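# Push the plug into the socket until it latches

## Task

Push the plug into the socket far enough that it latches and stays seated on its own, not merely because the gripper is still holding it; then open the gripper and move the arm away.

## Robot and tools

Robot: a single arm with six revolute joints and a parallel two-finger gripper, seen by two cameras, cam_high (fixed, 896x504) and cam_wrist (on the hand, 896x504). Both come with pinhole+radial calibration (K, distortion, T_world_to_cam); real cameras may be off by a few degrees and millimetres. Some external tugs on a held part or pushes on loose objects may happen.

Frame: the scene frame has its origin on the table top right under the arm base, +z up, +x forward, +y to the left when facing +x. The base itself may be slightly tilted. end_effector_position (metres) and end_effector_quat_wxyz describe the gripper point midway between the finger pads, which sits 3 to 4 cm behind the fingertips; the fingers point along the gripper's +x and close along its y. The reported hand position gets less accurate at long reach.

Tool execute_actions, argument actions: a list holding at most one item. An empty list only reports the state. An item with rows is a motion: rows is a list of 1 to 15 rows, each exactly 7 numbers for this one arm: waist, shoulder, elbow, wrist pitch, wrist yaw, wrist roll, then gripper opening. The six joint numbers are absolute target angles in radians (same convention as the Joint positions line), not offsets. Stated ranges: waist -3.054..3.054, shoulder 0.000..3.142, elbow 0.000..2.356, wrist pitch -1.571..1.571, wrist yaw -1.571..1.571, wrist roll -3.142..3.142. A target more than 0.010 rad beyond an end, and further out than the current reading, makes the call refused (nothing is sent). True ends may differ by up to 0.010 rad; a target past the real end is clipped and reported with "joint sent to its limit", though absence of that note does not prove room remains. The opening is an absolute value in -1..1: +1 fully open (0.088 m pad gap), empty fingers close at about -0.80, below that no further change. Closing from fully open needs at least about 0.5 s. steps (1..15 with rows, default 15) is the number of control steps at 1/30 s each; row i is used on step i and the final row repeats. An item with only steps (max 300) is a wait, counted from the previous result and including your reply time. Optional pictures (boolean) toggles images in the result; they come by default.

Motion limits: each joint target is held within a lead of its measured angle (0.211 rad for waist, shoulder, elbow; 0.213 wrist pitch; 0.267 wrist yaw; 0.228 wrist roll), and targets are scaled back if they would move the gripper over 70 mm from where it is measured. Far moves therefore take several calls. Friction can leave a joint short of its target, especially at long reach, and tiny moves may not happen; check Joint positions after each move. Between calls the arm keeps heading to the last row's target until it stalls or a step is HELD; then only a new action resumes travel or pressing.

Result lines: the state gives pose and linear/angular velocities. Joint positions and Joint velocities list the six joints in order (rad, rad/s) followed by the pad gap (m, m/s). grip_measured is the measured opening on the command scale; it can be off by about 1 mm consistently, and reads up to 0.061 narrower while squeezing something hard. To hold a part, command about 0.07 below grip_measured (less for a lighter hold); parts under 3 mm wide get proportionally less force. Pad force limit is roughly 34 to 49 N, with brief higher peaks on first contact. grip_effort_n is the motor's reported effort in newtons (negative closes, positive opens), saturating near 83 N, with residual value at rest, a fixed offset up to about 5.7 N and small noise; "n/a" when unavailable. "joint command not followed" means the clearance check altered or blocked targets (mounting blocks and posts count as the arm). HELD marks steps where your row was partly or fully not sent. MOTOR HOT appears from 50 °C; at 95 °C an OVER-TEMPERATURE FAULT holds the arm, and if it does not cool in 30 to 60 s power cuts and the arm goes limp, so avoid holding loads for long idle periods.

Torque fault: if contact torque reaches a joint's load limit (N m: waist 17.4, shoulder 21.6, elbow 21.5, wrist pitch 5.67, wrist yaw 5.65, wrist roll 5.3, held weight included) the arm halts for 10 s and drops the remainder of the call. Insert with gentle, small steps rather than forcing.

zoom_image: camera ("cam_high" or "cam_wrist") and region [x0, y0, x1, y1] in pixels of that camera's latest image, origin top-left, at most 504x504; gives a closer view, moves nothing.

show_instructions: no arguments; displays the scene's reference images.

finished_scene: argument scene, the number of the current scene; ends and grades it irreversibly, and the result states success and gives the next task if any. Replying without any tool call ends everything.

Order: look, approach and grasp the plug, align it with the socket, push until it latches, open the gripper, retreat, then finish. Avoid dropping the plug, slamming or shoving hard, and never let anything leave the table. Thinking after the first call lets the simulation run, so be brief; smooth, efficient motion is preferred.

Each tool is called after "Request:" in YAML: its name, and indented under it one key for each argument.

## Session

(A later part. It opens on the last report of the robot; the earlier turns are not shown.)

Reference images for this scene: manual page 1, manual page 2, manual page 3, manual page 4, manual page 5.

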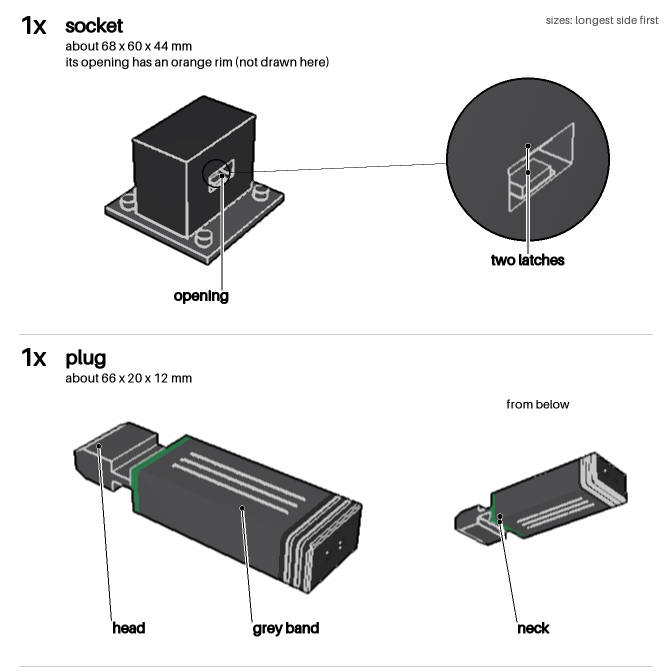

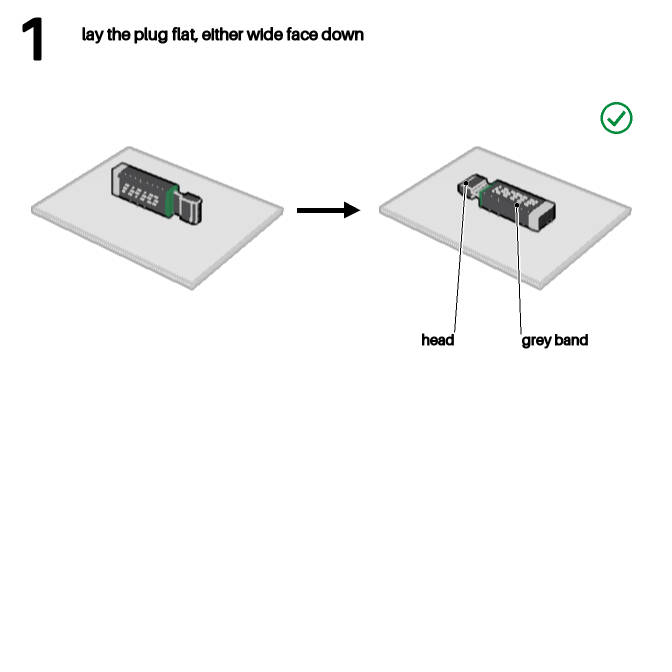

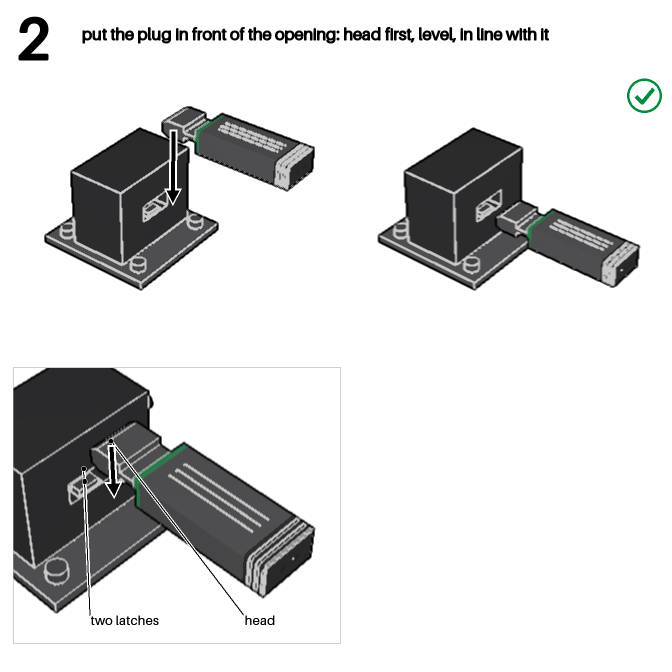

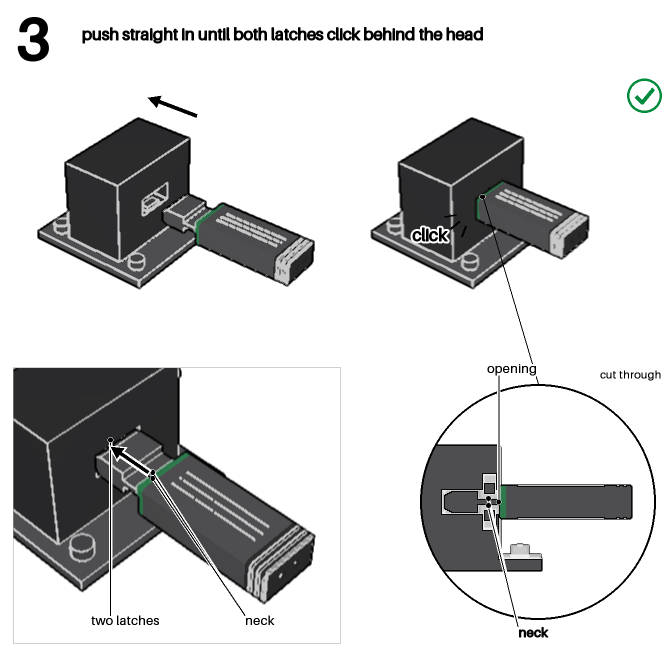

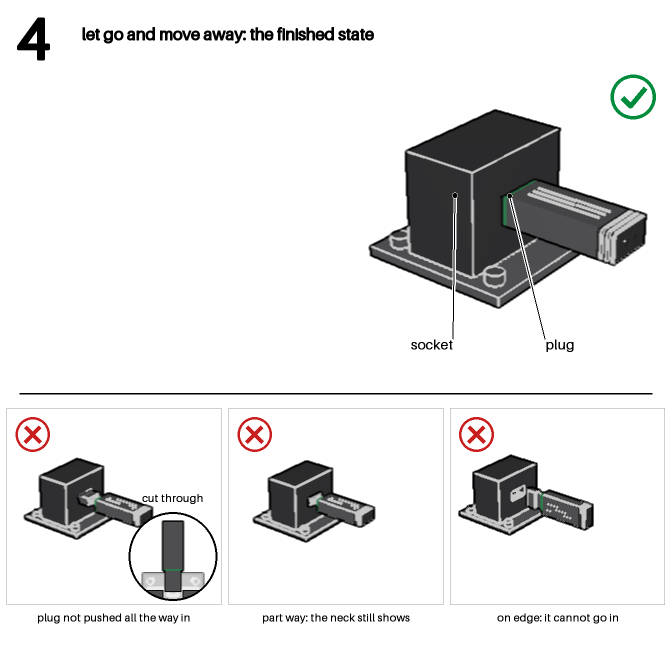

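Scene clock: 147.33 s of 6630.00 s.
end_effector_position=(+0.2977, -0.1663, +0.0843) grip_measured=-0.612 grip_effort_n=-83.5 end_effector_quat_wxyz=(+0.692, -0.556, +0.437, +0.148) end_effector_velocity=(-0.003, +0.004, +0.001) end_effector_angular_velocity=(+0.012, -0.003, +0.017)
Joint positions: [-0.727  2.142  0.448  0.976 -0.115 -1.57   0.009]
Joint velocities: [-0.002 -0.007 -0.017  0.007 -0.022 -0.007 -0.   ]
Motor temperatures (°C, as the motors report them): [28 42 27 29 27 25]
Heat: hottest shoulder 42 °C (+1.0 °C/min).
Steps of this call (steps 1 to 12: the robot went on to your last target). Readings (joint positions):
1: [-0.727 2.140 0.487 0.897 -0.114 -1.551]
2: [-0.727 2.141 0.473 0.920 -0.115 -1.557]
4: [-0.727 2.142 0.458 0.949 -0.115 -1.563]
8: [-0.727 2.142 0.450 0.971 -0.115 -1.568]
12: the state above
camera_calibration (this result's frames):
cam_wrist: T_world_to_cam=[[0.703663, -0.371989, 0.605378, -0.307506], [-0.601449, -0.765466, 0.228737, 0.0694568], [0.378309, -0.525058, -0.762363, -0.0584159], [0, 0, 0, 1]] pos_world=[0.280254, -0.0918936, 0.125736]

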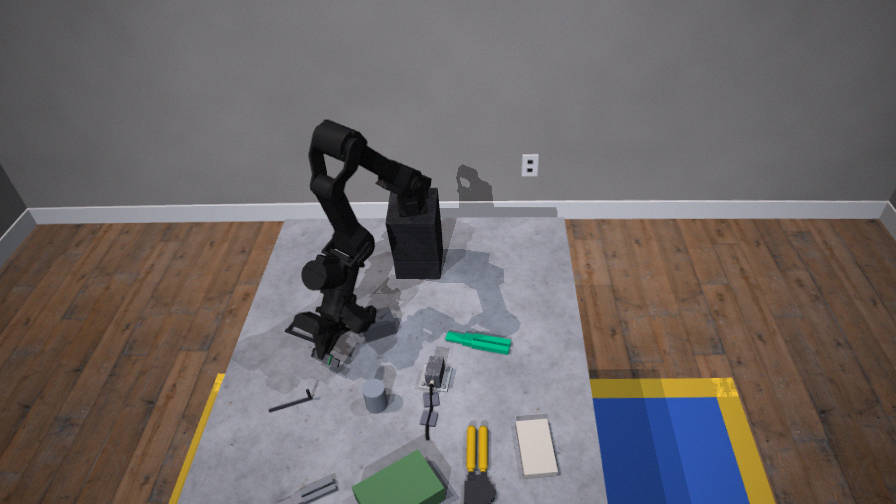

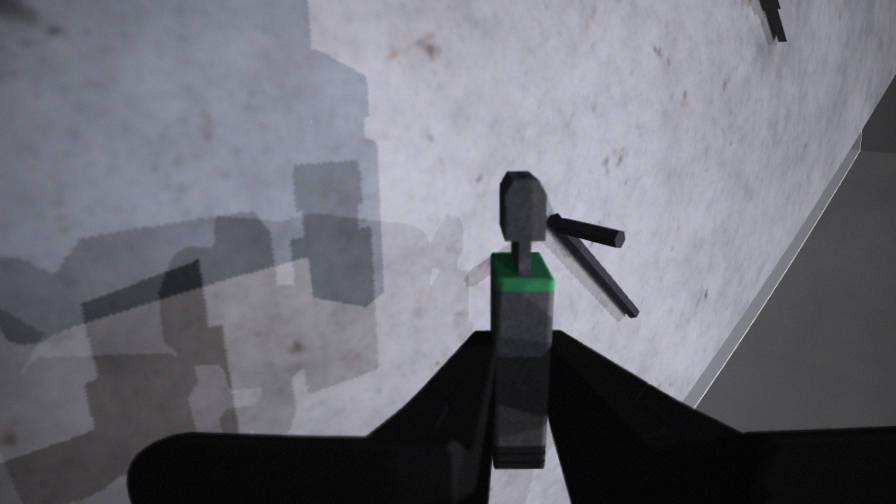

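Request:
execute_actions:
  actions:
    - {"rows":[[-0.729,2.165,0.452,0.985,-0.117,-1.573,-0.7],[-0.729,2.177,0.460,0.994,-0.117,-1.573,-0.7],[-0.729,2.191,0.465,1.004,-0.117,-1.573,-0.7],[-0.729,2.206,0.470,1.015,-0.117,-1.573,-0.7],[-0.729,2.222,0.475,1.026,-0.117,-1.573,-0.7],[-0.729,2.238,0.480,1.037,-0.117,-1.573,-0.7],[-0.729,2.254,0.485,1.048,-0.117,-1.573,-0.7],[-0.729,2.270,0.490,1.059,-0.117,-1.573,-0.7],[-0.729,2.286,0.495,1.070,-0.117,-1.573,-0.7],[-0.729,2.301,0.499,1.081,-0.117,-1.573,-0.7],[-0.729,2.315,0.503,1.091,-0.117,-1.573,-0.7],[-0.729,2.327,0.507,1.100,-0.117,-1.573,-0.7],[-0.729,2.338,0.510,1.108,-0.117,-1.573,-0.7],[-0.729,2.347,0.513,1.114,-0.117,-1.573,-0.7],[-0.729,2.354,0.515,1.119,-0.117,-1.573,-0.7]],"steps":15}
  pictures: false

Request:
execute_actions:
  actions:
    - {"steps":12}

Request:
zoom_image:
  camera: "cam_high"
  region: [260, 280, 420, 400]

Scene clock: 156.33 s of 6630.00 s.
end_effector_position=(+0.2995, -0.1727, +0.0562) grip_measured=-0.612 grip_effort_n=-83.5 end_effector_quat_wxyz=(+0.691, -0.559, +0.435, +0.144) end_effector_velocity=(-0.074, +0.057, -0.122) end_effector_angular_velocity=(+0.177, +0.260, +0.043)
Joint positions: [-0.733  2.311  0.508  1.094 -0.116 -1.574  0.009]
Joint velocities: [ 0.051  0.457 -0.007  0.154 -0.022 -0.007 -0.   ]
Motor temperatures (°C, as the motors report them): [28 41 27 30 27 25]
Heat: hottest shoulder 41 °C (-2.0 °C/min).
Steps of this call (steps 1 to 30: the robot went on to your last target; steps 31 to 160: nothing new was sent; then 3.17 s passed at rest; steps 161 to 175: all 15 steps of this action). Readings (joint positions):
161: [-0.731 2.145 0.447 0.979 -0.116 -1.570]
162: [-0.731 2.148 0.447 0.983 -0.116 -1.570]
164: [-0.731 2.163 0.453 0.996 -0.116 -1.570]
168: [-0.733 2.208 0.468 1.036 -0.119 -1.571]
175: the state above

Scene clock: 156.73 s of 6630.00 s.
end_effector_position=(+0.2981, -0.1715, +0.0513) grip_measured=-0.612 grip_effort_n=-83.5 end_effector_quat_wxyz=(+0.691, -0.559, +0.435, +0.145) end_effector_velocity=(-0.003, +0.002, -0.003) end_effector_angular_velocity=(+0.018, +0.009, +0.011)
Joint positions: [-0.731  2.338  0.511  1.117 -0.116 -1.574  0.009]
Joint velocities: [-0.007  0.007 -0.002 -0.007 -0.022 -0.007  0.   ]
Motor temperatures (°C, as the motors report them): [28 41 27 30 27 25]
Heat: hottest shoulder 41 °C (-2.0 °C/min).
Steps of this call (steps 1 to 12: the robot went on to your last target). Readings (joint positions):
1: [-0.732 2.324 0.508 1.099 -0.116 -1.574]
2: [-0.731 2.331 0.508 1.105 -0.116 -1.574]
4: [-0.731 2.336 0.508 1.113 -0.116 -1.574]
8: [-0.731 2.337 0.511 1.117 -0.116 -1.574]
12: the state above
camera_calibration (this result's frames):
cam_wrist: T_world_to_cam=[[0.700326, -0.367385, 0.612023, -0.2883], [-0.602345, -0.764232, 0.230499, 0.0736062], [0.383046, -0.530073, -0.756504, -0.0890977], [0, 0, 0, 1]] pos_world=[0.280369, -0.096893, 0.092077]

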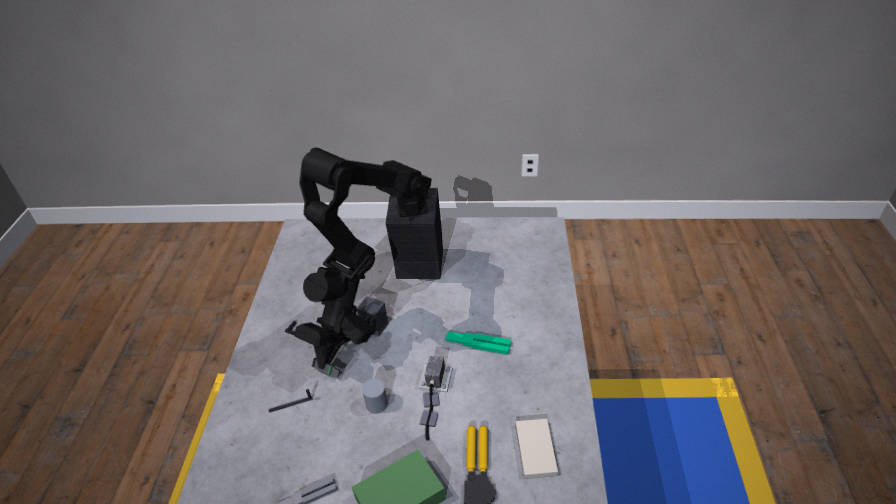

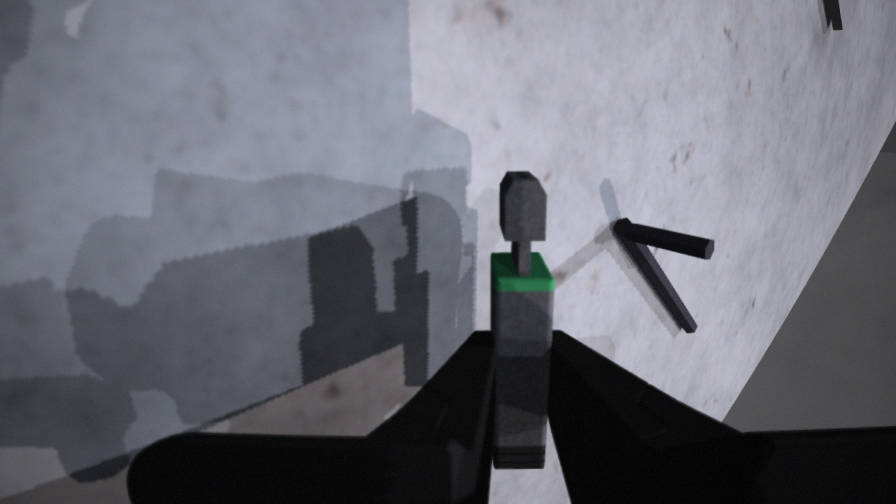

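Region (260, 280, 420, 400) of cam_high's 896x504 image, scaled by 3.150, with more detail than that image has; it fills the top 378 rows of this view, and the rest is white.

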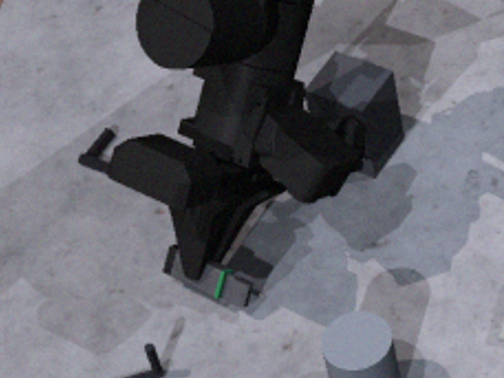

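Request:
execute_actions:
  actions:
    - {"rows":[[-0.729,2.357,0.517,1.121,-0.117,-1.573,-0.7],[-0.729,2.360,0.518,1.123,-0.117,-1.573,-0.7],[-0.729,2.363,0.519,1.125,-0.117,-1.573,-0.7],[-0.729,2.366,0.520,1.127,-0.117,-1.573,-0.7],[-0.729,2.369,0.521,1.129,-0.117,-1.573,-0.7],[-0.729,2.372,0.522,1.131,-0.117,-1.573,-0.7],[-0.729,2.375,0.523,1.133,-0.117,-1.573,-0.7],[-0.729,2.378,0.524,1.135,-0.117,-1.573,-0.7],[-0.729,2.381,0.525,1.137,-0.117,-1.573,-0.7],[-0.729,2.384,0.526,1.139,-0.117,-1.573,-0.7],[-0.729,2.387,0.527,1.141,-0.117,-1.573,-0.7]],"steps":15}

Scene clock: 162.20 s of 6630.00 s.
end_effector_position=(+0.2977, -0.1719, +0.0455) grip_measured=-0.612 grip_effort_n=-83.5 end_effector_quat_wxyz=(+0.691, -0.559, +0.435, +0.145) end_effector_velocity=(-0.003, +0.002, -0.005) end_effector_angular_velocity=(-0.002, +0.014, +0.018)
Joint positions: [-0.731  2.37   0.522  1.138 -0.116 -1.574  0.009]
Joint velocities: [-0.002  0.022  0.002  0.007 -0.007 -0.022 -0.   ]
Motor temperatures (°C, as the motors report them): [28 40 27 31 27 25]
Heat: hottest shoulder 40 °C (-4.1 °C/min).
Steps of this call (steps 1 to 30: the robot went on to your last target; steps 31 to 90: nothing new was sent; then 1.97 s passed at rest; steps 91 to 105: all 15 steps of this action). Readings (joint positions):
91: [-0.731 2.339 0.511 1.118 -0.116 -1.574]
92: [-0.731 2.340 0.511 1.119 -0.116 -1.574]
94: [-0.731 2.344 0.513 1.122 -0.116 -1.574]
98: [-0.731 2.355 0.517 1.129 -0.116 -1.574]
105: the state above
camera_calibration (this result's frames):
cam_wrist: T_world_to_cam=[[0.700326, -0.367385, 0.612023, -0.28461], [-0.602345, -0.764232, 0.230499, 0.0744172], [0.383046, -0.530073, -0.756504, -0.0935036], [0, 0, 0, 1]] pos_world=[0.279961, -0.097253, 0.0862987]

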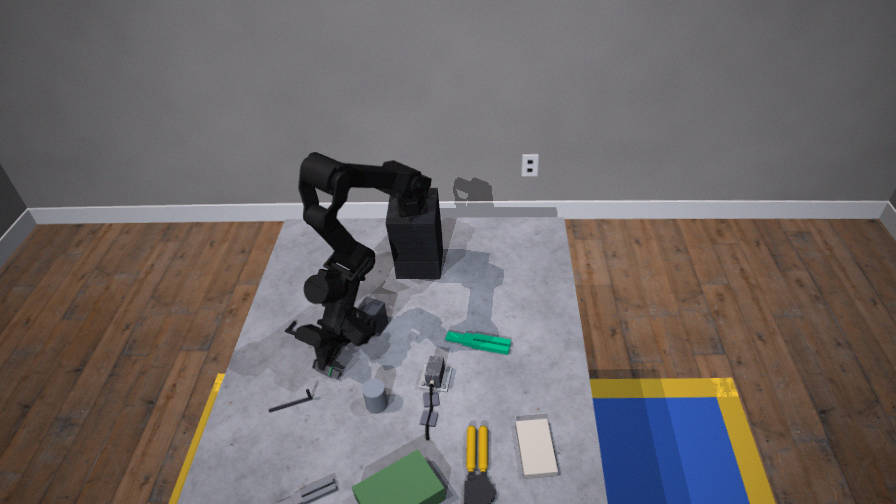

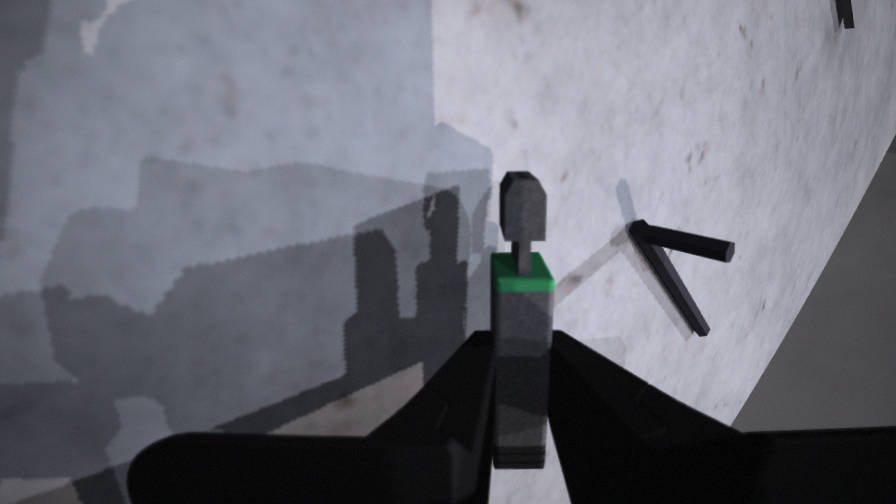

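Request:
execute_actions:
  actions:
    - {"rows":[[-0.729,2.390,0.528,1.143,-0.117,-1.573,-0.7],[-0.729,2.393,0.529,1.145,-0.117,-1.573,-0.7],[-0.729,2.396,0.530,1.147,-0.117,-1.573,-0.7],[-0.729,2.399,0.531,1.149,-0.117,-1.573,-0.7],[-0.729,2.402,0.532,1.151,-0.117,-1.573,-0.7],[-0.729,2.405,0.533,1.153,-0.117,-1.573,-0.7],[-0.729,2.408,0.534,1.155,-0.117,-1.573,-0.7],[-0.729,2.410,0.535,1.157,-0.117,-1.573,-0.7]],"steps":13}

Scene clock: 166.33 s of 6630.00 s.
end_effector_position=(+0.2981, -0.1725, +0.0420) grip_measured=-0.612 grip_effort_n=-83.5 end_effector_quat_wxyz=(+0.691, -0.560, +0.434, +0.144) end_effector_velocity=(+0.002, -0.004, +0.001) end_effector_angular_velocity=(-0.024, -0.002, +0.011)
Joint positions: [-0.731  2.392  0.53   1.156 -0.116 -1.574  0.009]
Joint velocities: [-0.002  0.002  0.007  0.007  0.007 -0.022 -0.   ]
Motor temperatures (°C, as the motors report them): [28 40 27 31 27 25]
Heat: hottest shoulder 40 °C (-5.1 °C/min).
Steps of this call (steps 1 to 15: the robot went on to your last target; steps 16 to 90: nothing new was sent; then 0.70 s passed at rest; steps 91 to 103: all 13 steps of this action). Readings (joint positions):
91: [-0.731 2.371 0.522 1.140 -0.116 -1.574]
92: [-0.731 2.373 0.523 1.141 -0.116 -1.574]
94: [-0.731 2.377 0.525 1.144 -0.116 -1.574]
98: [-0.731 2.387 0.528 1.151 -0.116 -1.574]
103: the state above
camera_calibration (this result's frames):
cam_wrist: T_world_to_cam=[[0.698253, -0.365822, 0.615319, -0.282191], [-0.602888, -0.76397, 0.229949, 0.0752354], [0.385964, -0.531531, -0.753994, -0.0978414], [0, 0, 0, 1]] pos_world=[0.280163, -0.0977599, 0.0825655]

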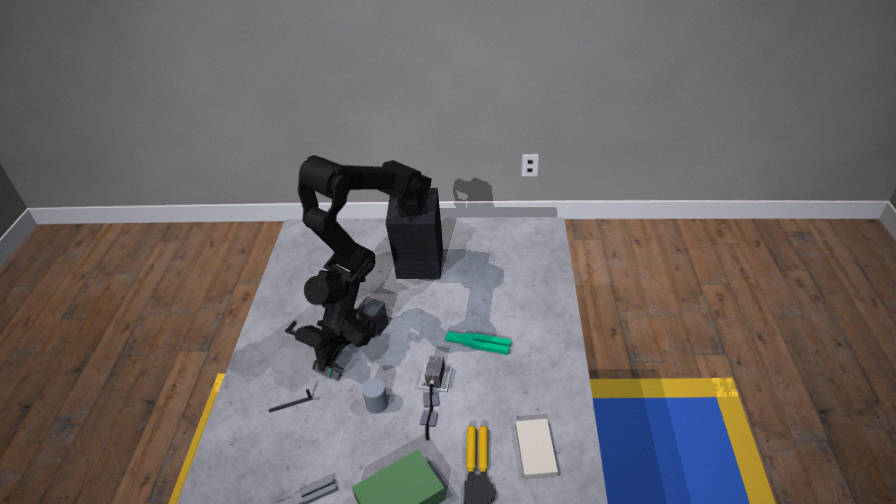

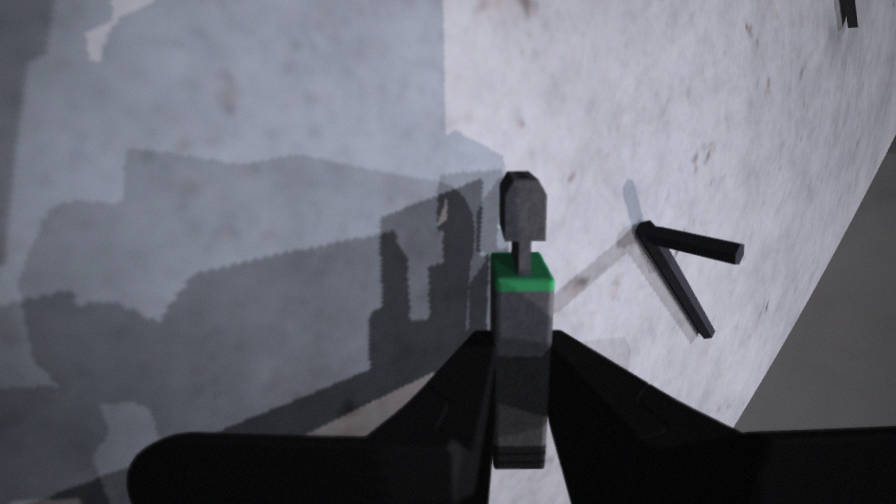

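Close to touching. Open slowly.

Request:
execute_actions:
  actions:
    - {"rows":[[-0.729,2.405,0.533,1.157,-0.117,-1.573,-0.6],[-0.729,2.400,0.531,1.157,-0.117,-1.573,-0.56],[-0.729,2.400,0.531,1.157,-0.117,-1.573,-0.53],[-0.729,2.400,0.531,1.157,-0.117,-1.573,-0.50],[-0.729,2.400,0.531,1.157,-0.117,-1.573,-0.47],[-0.729,2.400,0.531,1.157,-0.117,-1.573,-0.44],[-0.729,2.400,0.531,1.157,-0.117,-1.573,-0.41],[-0.729,2.400,0.531,1.157,-0.117,-1.573,-0.38],[-0.729,2.400,0.531,1.157,-0.117,-1.573,-0.35],[-0.729,2.400,0.531,1.157,-0.117,-1.573,-0.32],[-0.729,2.400,0.531,1.157,-0.117,-1.573,-0.29],[-0.729,2.400,0.531,1.157,-0.117,-1.573,-0.26],[-0.729,2.400,0.531,1.157,-0.117,-1.573,-0.23],[-0.729,2.400,0.531,1.157,-0.117,-1.573,-0.20]],"steps":15}
  pictures: false

Request:
execute_actions:
  actions:
    - {"steps":6}

Scene clock: 174.43 s of 6630.00 s.
end_effector_position=(+0.2988, -0.1728, +0.0426) grip_measured=-0.257 grip_effort_n=17.4 end_effector_quat_wxyz=(+0.691, -0.561, +0.433, +0.142) end_effector_velocity=(+0.004, -0.002, +0.005) end_effector_angular_velocity=(-0.013, -0.023, +0.010)
Joint positions: [-0.731  2.392  0.53   1.16  -0.116 -1.574  0.026]
Joint velocities: [-0.002 -0.007 -0.002  0.022 -0.007 -0.007  0.03 ]
Motor temperatures (°C, as the motors report them): [28 39 27 31 27 25]
Heat: hottest shoulder 39 °C (-5.1 °C/min).
Steps of this call (steps 1 to 15: the robot went on to your last target; steps 16 to 90: nothing new was sent; then 4.60 s passed at rest; steps 91 to 105: all 15 steps of this action). Readings (joint positions):
91: [-0.731 2.392 0.530 1.157 -0.116 -1.574]
92: [-0.731 2.392 0.530 1.157 -0.116 -1.574]
94: [-0.731 2.392 0.530 1.157 -0.116 -1.574]
98: [-0.731 2.392 0.530 1.157 -0.116 -1.574]
105: the state above

Scene clock: 174.63 s of 6630.00 s.
end_effector_position=(+0.2991, -0.1730, +0.0429) grip_measured=-0.210 grip_effort_n=17.9 end_effector_quat_wxyz=(+0.691, -0.562, +0.432, +0.142) end_effector_velocity=(-0.000, +0.000, +0.001) end_effector_angular_velocity=(+0.001, +0.002, +0.008)
Joint positions: [-0.731  2.392  0.53   1.163 -0.116 -1.574  0.029]
Joint velocities: [-0.002 -0.007 -0.002 -0.007 -0.007 -0.007  0.003]
Motor temperatures (°C, as the motors report them): [28 39 27 31 27 25]
Heat: hottest shoulder 39 °C (-5.0 °C/min).
Steps of this call (steps 1 to 6: the robot went on to your last target). Readings (joint positions):
1: [-0.731 2.392 0.530 1.161 -0.116 -1.574]
2: [-0.731 2.392 0.530 1.161 -0.116 -1.574]
4: [-0.731 2.392 0.530 1.162 -0.116 -1.574]
6: the state above
camera_calibration (this result's frames):
cam_wrist: T_world_to_cam=[[0.694846, -0.363238, 0.620683, -0.282437], [-0.603611, -0.763753, 0.228769, 0.0756232], [0.39095, -0.53361, -0.749945, -0.0998713], [0, 0, 0, 1]] pos_world=[0.280942, -0.0981267, 0.0831053]

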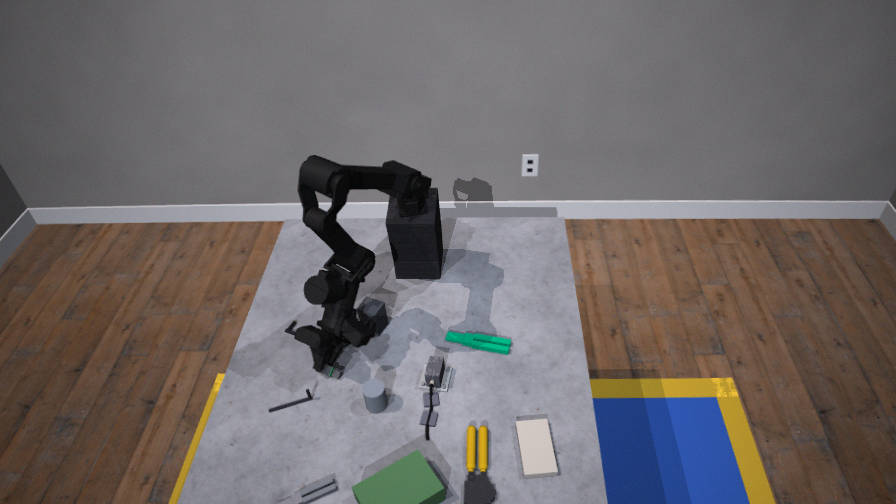

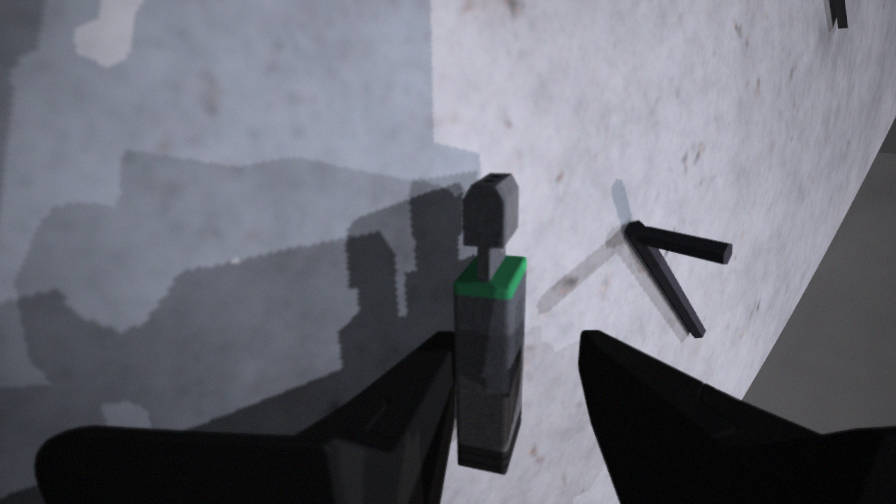

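Request:
execute_actions:
  actions: []

Scene clock: 186.90 s of 6630.00 s.
end_effector_position=(+0.2992, -0.1730, +0.0430) grip_measured=-0.203 grip_effort_n=17.9 end_effector_quat_wxyz=(+0.691, -0.562, +0.432, +0.142) end_effector_velocity=(-0.002, +0.001, -0.002) end_effector_angular_velocity=(+0.015, +0.006, -0.004)
Joint positions: [-0.731  2.392  0.53   1.163 -0.116 -1.574  0.029]
Joint velocities: [-0.002  0.002 -0.002 -0.007 -0.007  0.007 -0.   ]
Motor temperatures (°C, as the motors report them): [28 39 26 31 27 25]
Heat: hottest shoulder 39 °C (-4.0 °C/min).
Steps of this call (steps 1 to 15: the robot went on to your last target; steps 16 to 90: nothing new was sent; then 9.27 s passed at rest). Readings (joint positions):
1: [-0.731 2.392 0.530 1.163 -0.116 -1.574]
2: [-0.731 2.392 0.530 1.163 -0.116 -1.574]
4: [-0.731 2.392 0.530 1.163 -0.116 -1.574]
8: [-0.731 2.392 0.530 1.163 -0.116 -1.574]
90: the state above
The arm was judged still, so your last target was given up. Only a new action makes it travel on or press farther. Fingers that are still opening or closing keep moving.
camera_calibration (this result's frames):
cam_wrist: T_world_to_cam=[[0.694655, -0.363095, 0.62098, -0.28245], [-0.60366, -0.763729, 0.228719, 0.0756447], [0.391214, -0.533742, -0.749714, -0.0999788], [0, 0, 0, 1]] pos_world=[0.280982, -0.0981471, 0.0831391]

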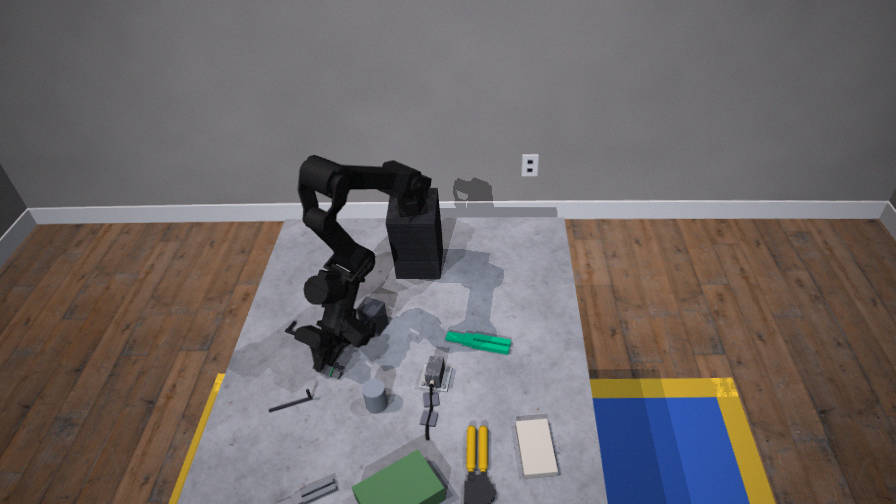

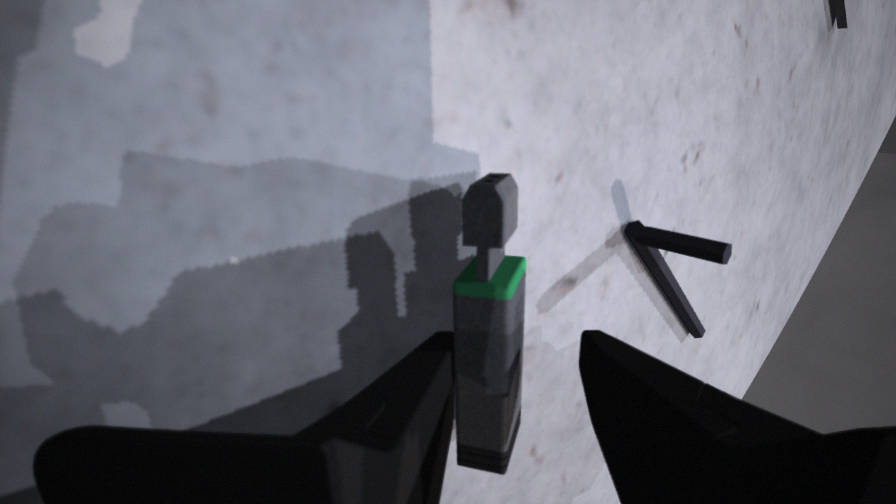

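Request:
show_instructions:

Reference images for this scene: manual page 1, manual page 2, manual page 3, manual page 4, manual page 5.

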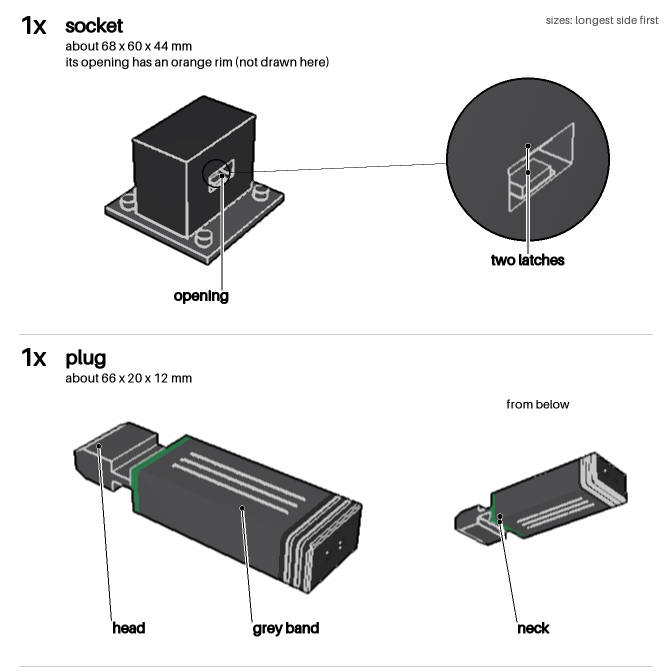

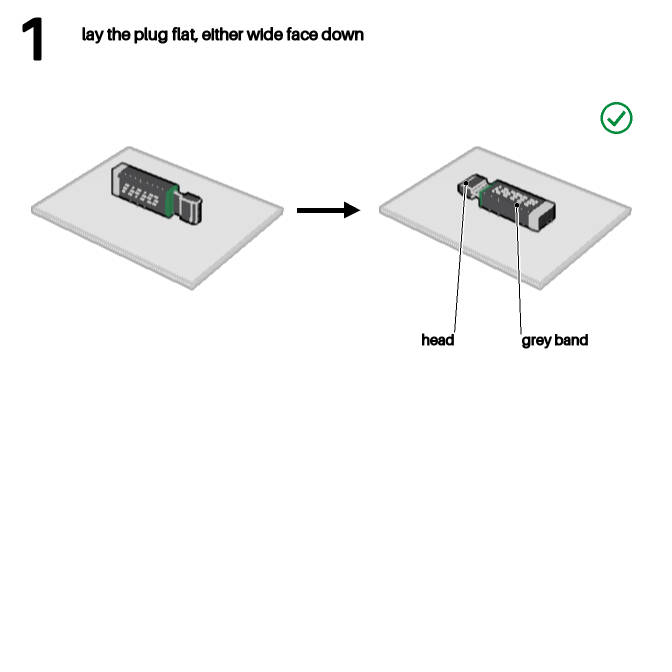

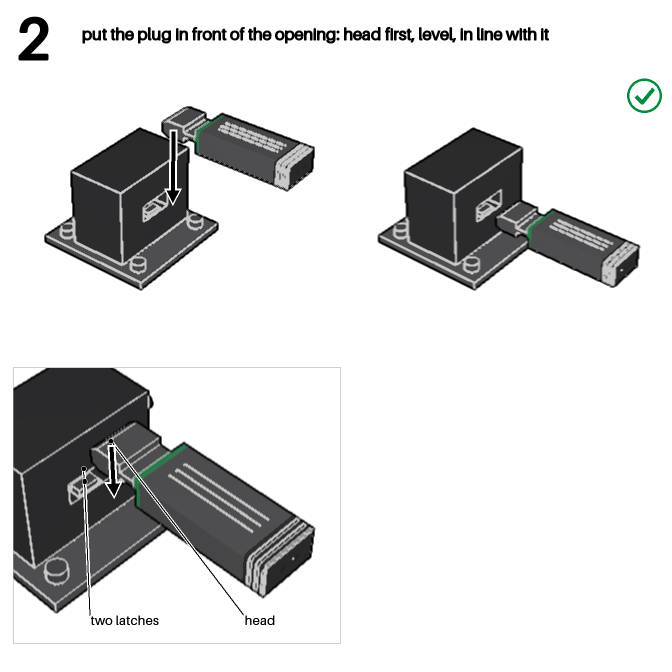

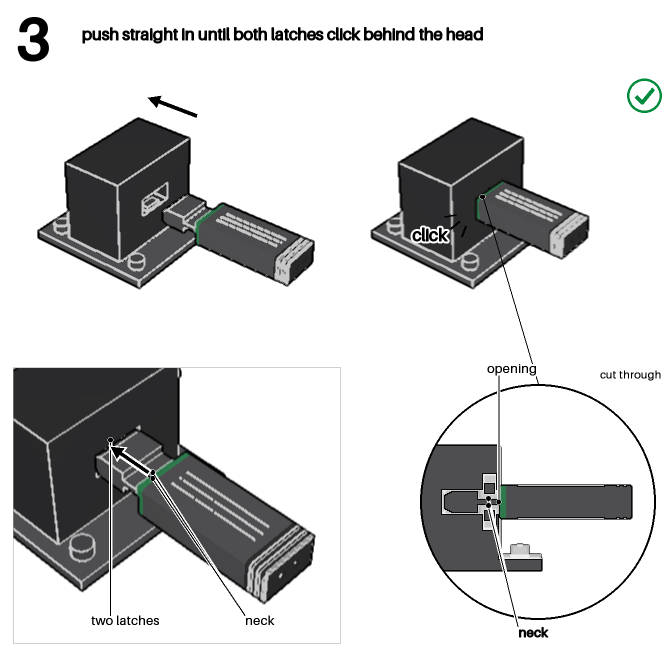

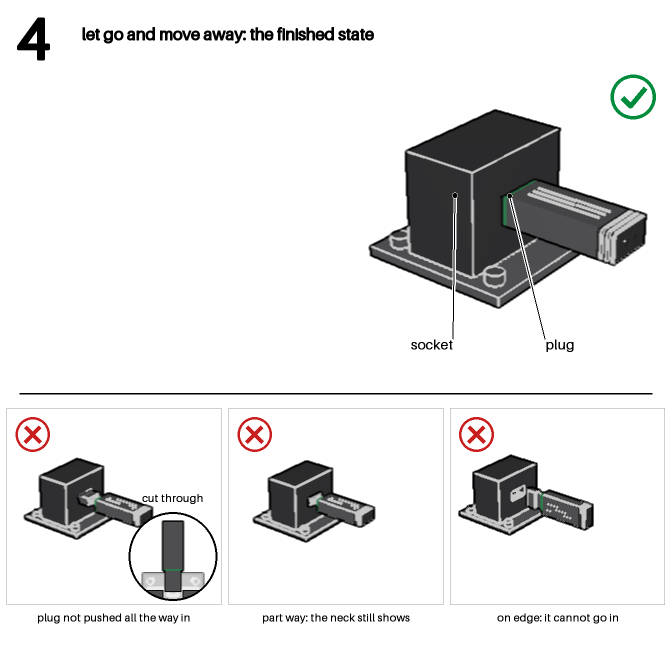

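Request:
execute_actions:
  actions:
    - {"rows":[[-0.729,2.380,0.520,1.165,-0.117,-1.573,-0.18],[-0.729,2.376,0.510,1.170,-0.117,-1.573,-0.16],[-0.729,2.372,0.500,1.175,-0.117,-1.573,-0.14],[-0.729,2.368,0.490,1.180,-0.117,-1.573,-0.12],[-0.729,2.364,0.480,1.185,-0.117,-1.573,-0.10],[-0.729,2.360,0.470,1.190,-0.117,-1.573,-0.08],[-0.729,2.355,0.462,1.194,-0.117,-1.573,-0.06],[-0.729,2.350,0.454,1.198,-0.117,-1.573,-0.04],[-0.729,2.345,0.446,1.202,-0.117,-1.573,-0.02],[-0.729,2.340,0.438,1.205,-0.117,-1.573,0.0],[-0.729,2.335,0.430,1.208,-0.117,-1.573,0.0],[-0.729,2.330,0.424,1.210,-0.117,-1.573,0.0],[-0.729,2.325,0.418,1.212,-0.117,-1.573,0.0]],"steps":15}

Scene clock: 196.43 s of 6630.00 s.
end_effector_position=(+0.2822, -0.1616, +0.0563) grip_measured=-0.011 grip_effort_n=16.0 end_effector_quat_wxyz=(+0.691, -0.561, +0.433, +0.143) end_effector_velocity=(-0.007, +0.009, +0.026) end_effector_angular_velocity=(-0.022, -0.040, +0.017)
Joint positions: [-0.731  2.341  0.43   1.208 -0.116 -1.574  0.038]
Joint velocities: [ 0.002 -0.085 -0.105  0.066 -0.007 -0.007  0.004]
Motor temperatures (°C, as the motors report them): [28 39 26 31 26 25]
Heat: hottest shoulder 39 °C (-3.0 °C/min).
Steps of this call (steps 1 to 90: nothing new was sent; then 6.03 s passed at rest; steps 91 to 105: all 15 steps of this action). Readings (joint positions):
91: [-0.731 2.391 0.530 1.164 -0.116 -1.574]
92: [-0.731 2.390 0.529 1.165 -0.116 -1.574]
94: [-0.731 2.386 0.518 1.169 -0.116 -1.574]
98: [-0.731 2.374 0.480 1.185 -0.116 -1.574]
105: the state above
camera_calibration (this result's frames):
cam_wrist: T_world_to_cam=[[0.69656, -0.364526, 0.618001, -0.275348], [-0.60317, -0.763965, 0.229222, 0.0708232], [0.388574, -0.532427, -0.752019, -0.0761299], [0, 0, 0, 1]] pos_world=[0.264097, -0.0867985, 0.0966798]

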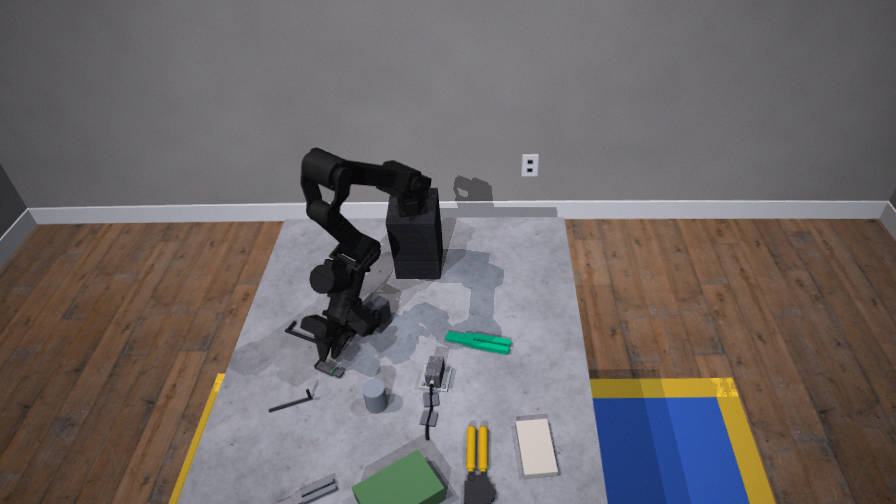

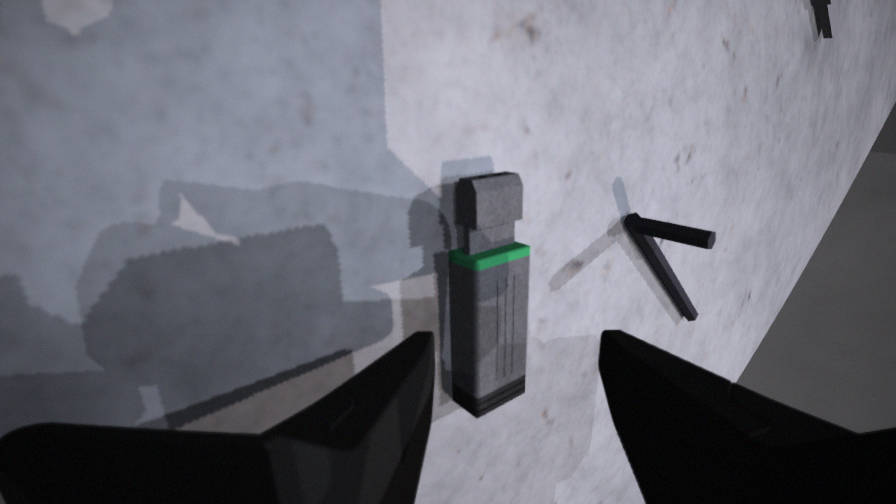

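Request:
execute_actions:
  actions:
    - {"rows":[[-0.73,2.30,0.43,1.20,-0.115,-1.58,0],[-0.73,2.27,0.44,1.18,-0.114,-1.58,0],[-0.73,2.24,0.45,1.15,-0.113,-1.59,0],[-0.73,2.21,0.47,1.11,-0.112,-1.59,0],[-0.73,2.18,0.49,1.06,-0.111,-1.60,0],[-0.73,2.15,0.51,1.00,-0.110,-1.60,0],[-0.73,2.12,0.54,0.94,-0.109,-1.61,0],[-0.73,2.09,0.57,0.87,-0.108,-1.61,0],[-0.73,2.07,0.60,0.80,-0.107,-1.62,0],[-0.73,2.05,0.63,0.73,-0.106,-1.62,0],[-0.73,2.04,0.66,0.66,-0.105,-1.63,0],[-0.73,2.03,0.69,0.59,-0.104,-1.63,0],[-0.73,2.025,0.72,0.52,-0.103,-1.63,0],[-0.73,2.025,0.75,0.45,-0.102,-1.63,0],[-0.73,2.03,0.78,0.38,-0.101,-1.63,0]],"steps":15}
  pictures: false

Request:
execute_actions:
  actions:
    - {"rows":[[-0.733,2.04,0.81,0.31,-0.1,-1.63,0],[-0.733,2.05,0.84,0.24,-0.099,-1.63,0],[-0.733,2.06,0.87,0.17,-0.098,-1.63,0],[-0.734,2.07,0.90,0.10,-0.097,-1.63,0],[-0.735,2.08,0.93,0.03,-0.096,-1.63,0],[-0.735,2.09,0.96,-0.04,-0.095,-1.63,0],[-0.736,2.10,0.99,-0.11,-0.094,-1.63,0],[-0.736,2.115,1.02,-0.17,-0.093,-1.63,0],[-0.737,2.13,1.05,-0.23,-0.092,-1.63,0],[-0.737,2.145,1.075,-0.28,-0.091,-1.63,0],[-0.737,2.16,1.10,-0.32,-0.09,-1.63,0],[-0.737,2.17,1.115,-0.35,-0.09,-1.63,0],[-0.737,2.178,1.127,-0.368,-0.09,-1.63,0],[-0.737,2.184,1.133,-0.377,-0.09,-1.63,0]],"steps":15}
  pictures: false

Request:
execute_actions:
  actions:
    - {"steps":10}

Scene clock: 216.47 s of 6630.00 s.
end_effector_position=(+0.3521, -0.1990, +0.1089) grip_measured=-0.003 grip_effort_n=15.6 end_effector_quat_wxyz=(+0.674, -0.568, +0.444, +0.164) end_effector_velocity=(+0.095, -0.059, +0.024) end_effector_angular_velocity=(+0.279, +0.553, -0.043)
Joint positions: [-0.731  2.046  0.703  0.6   -0.106 -1.623  0.039]
Joint velocities: [-0.002 -0.168  0.886 -1.678  0.022 -0.037 -0.   ]
Motor temperatures (°C, as the motors report them): [28 40 26 33 26 25]
Heat: hottest shoulder 40 °C (-1.0 °C/min).
Steps of this call (steps 1 to 15: the robot went on to your last target; steps 16 to 90: nothing new was sent; then 16.53 s passed at rest; steps 91 to 105: all 15 steps of this action). Readings (joint positions):
91: [-0.731 2.332 0.423 1.210 -0.116 -1.574]
92: [-0.731 2.323 0.423 1.201 -0.116 -1.574]
94: [-0.731 2.287 0.431 1.166 -0.116 -1.580]
98: [-0.731 2.176 0.501 1.007 -0.113 -1.598]
105: the state above

Scene clock: 216.97 s of 6630.00 s.
end_effector_position=(+0.3273, -0.1912, +0.0799) grip_measured=-0.003 grip_effort_n=15.1 end_effector_quat_wxyz=(+0.620, -0.401, +0.584, +0.338) end_effector_velocity=(-0.174, +0.097, -0.062) end_effector_angular_velocity=(+0.567, +0.968, -0.107)
Joint positions: [-0.735  2.146  1.103 -0.27  -0.093 -1.627  0.039]
Joint velocities: [ 0.002  0.217  0.227 -1.136  0.007  0.007 -0.   ]
Motor temperatures (°C, as the motors report them): [28 40 26 33 26 25]
Heat: hottest shoulder 40 °C (-1.0 °C/min).
Steps of this call (steps 1 to 15: all 15 steps of this action). Readings (joint positions):
1: [-0.731 2.044 0.733 0.542 -0.105 -1.624]
2: [-0.731 2.044 0.763 0.483 -0.104 -1.625]
4: [-0.731 2.045 0.819 0.362 -0.101 -1.626]
8: [-0.732 2.067 0.938 0.128 -0.098 -1.627]
15: the state above

Scene clock: 217.30 s of 6630.00 s.
end_effector_position=(+0.3127, -0.1830, +0.0757) grip_measured=-0.003 grip_effort_n=15.1 end_effector_quat_wxyz=(+0.606, -0.368, +0.603, +0.366) end_effector_velocity=(+0.006, -0.003, +0.005) end_effector_angular_velocity=(+0.002, -0.010, -0.009)
Joint positions: [-0.735  2.166  1.125 -0.371 -0.092 -1.627  0.039]
Joint velocities: [-0.002 -0.002  0.027 -0.022 -0.007  0.007 -0.   ]
Motor temperatures (°C, as the motors report them): [28 40 26 32 26 25]
Heat: hottest shoulder 40 °C (-1.0 °C/min).
Steps of this call (steps 1 to 10: the robot went on to your last target). Readings (joint positions):
1: [-0.735 2.153 1.108 -0.303 -0.093 -1.627]
2: [-0.735 2.158 1.110 -0.325 -0.092 -1.627]
4: [-0.735 2.164 1.113 -0.351 -0.092 -1.627]
8: [-0.735 2.166 1.122 -0.368 -0.092 -1.627]
10: the state above
camera_calibration (this result's frames):
cam_wrist: T_world_to_cam=[[0.875633, -0.481459, -0.0382754, -0.344176], [-0.448758, -0.840333, 0.304067, 0.000489208], [-0.17856, -0.249075, -0.951881, 0.159532], [0, 0, 0, 1]] pos_world=[0.330077, -0.12556, 0.138533]

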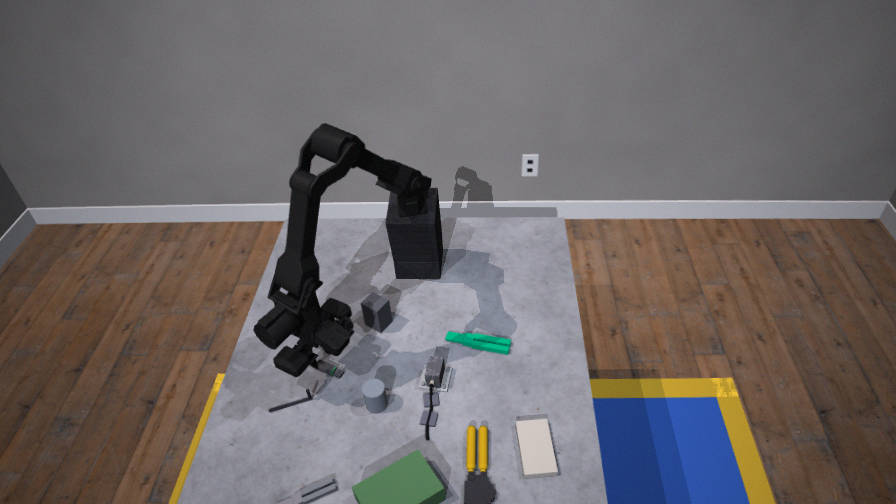

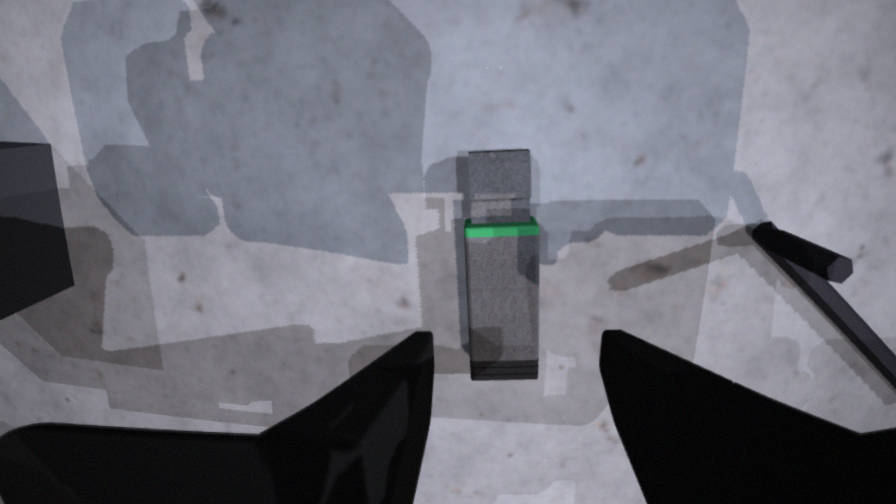

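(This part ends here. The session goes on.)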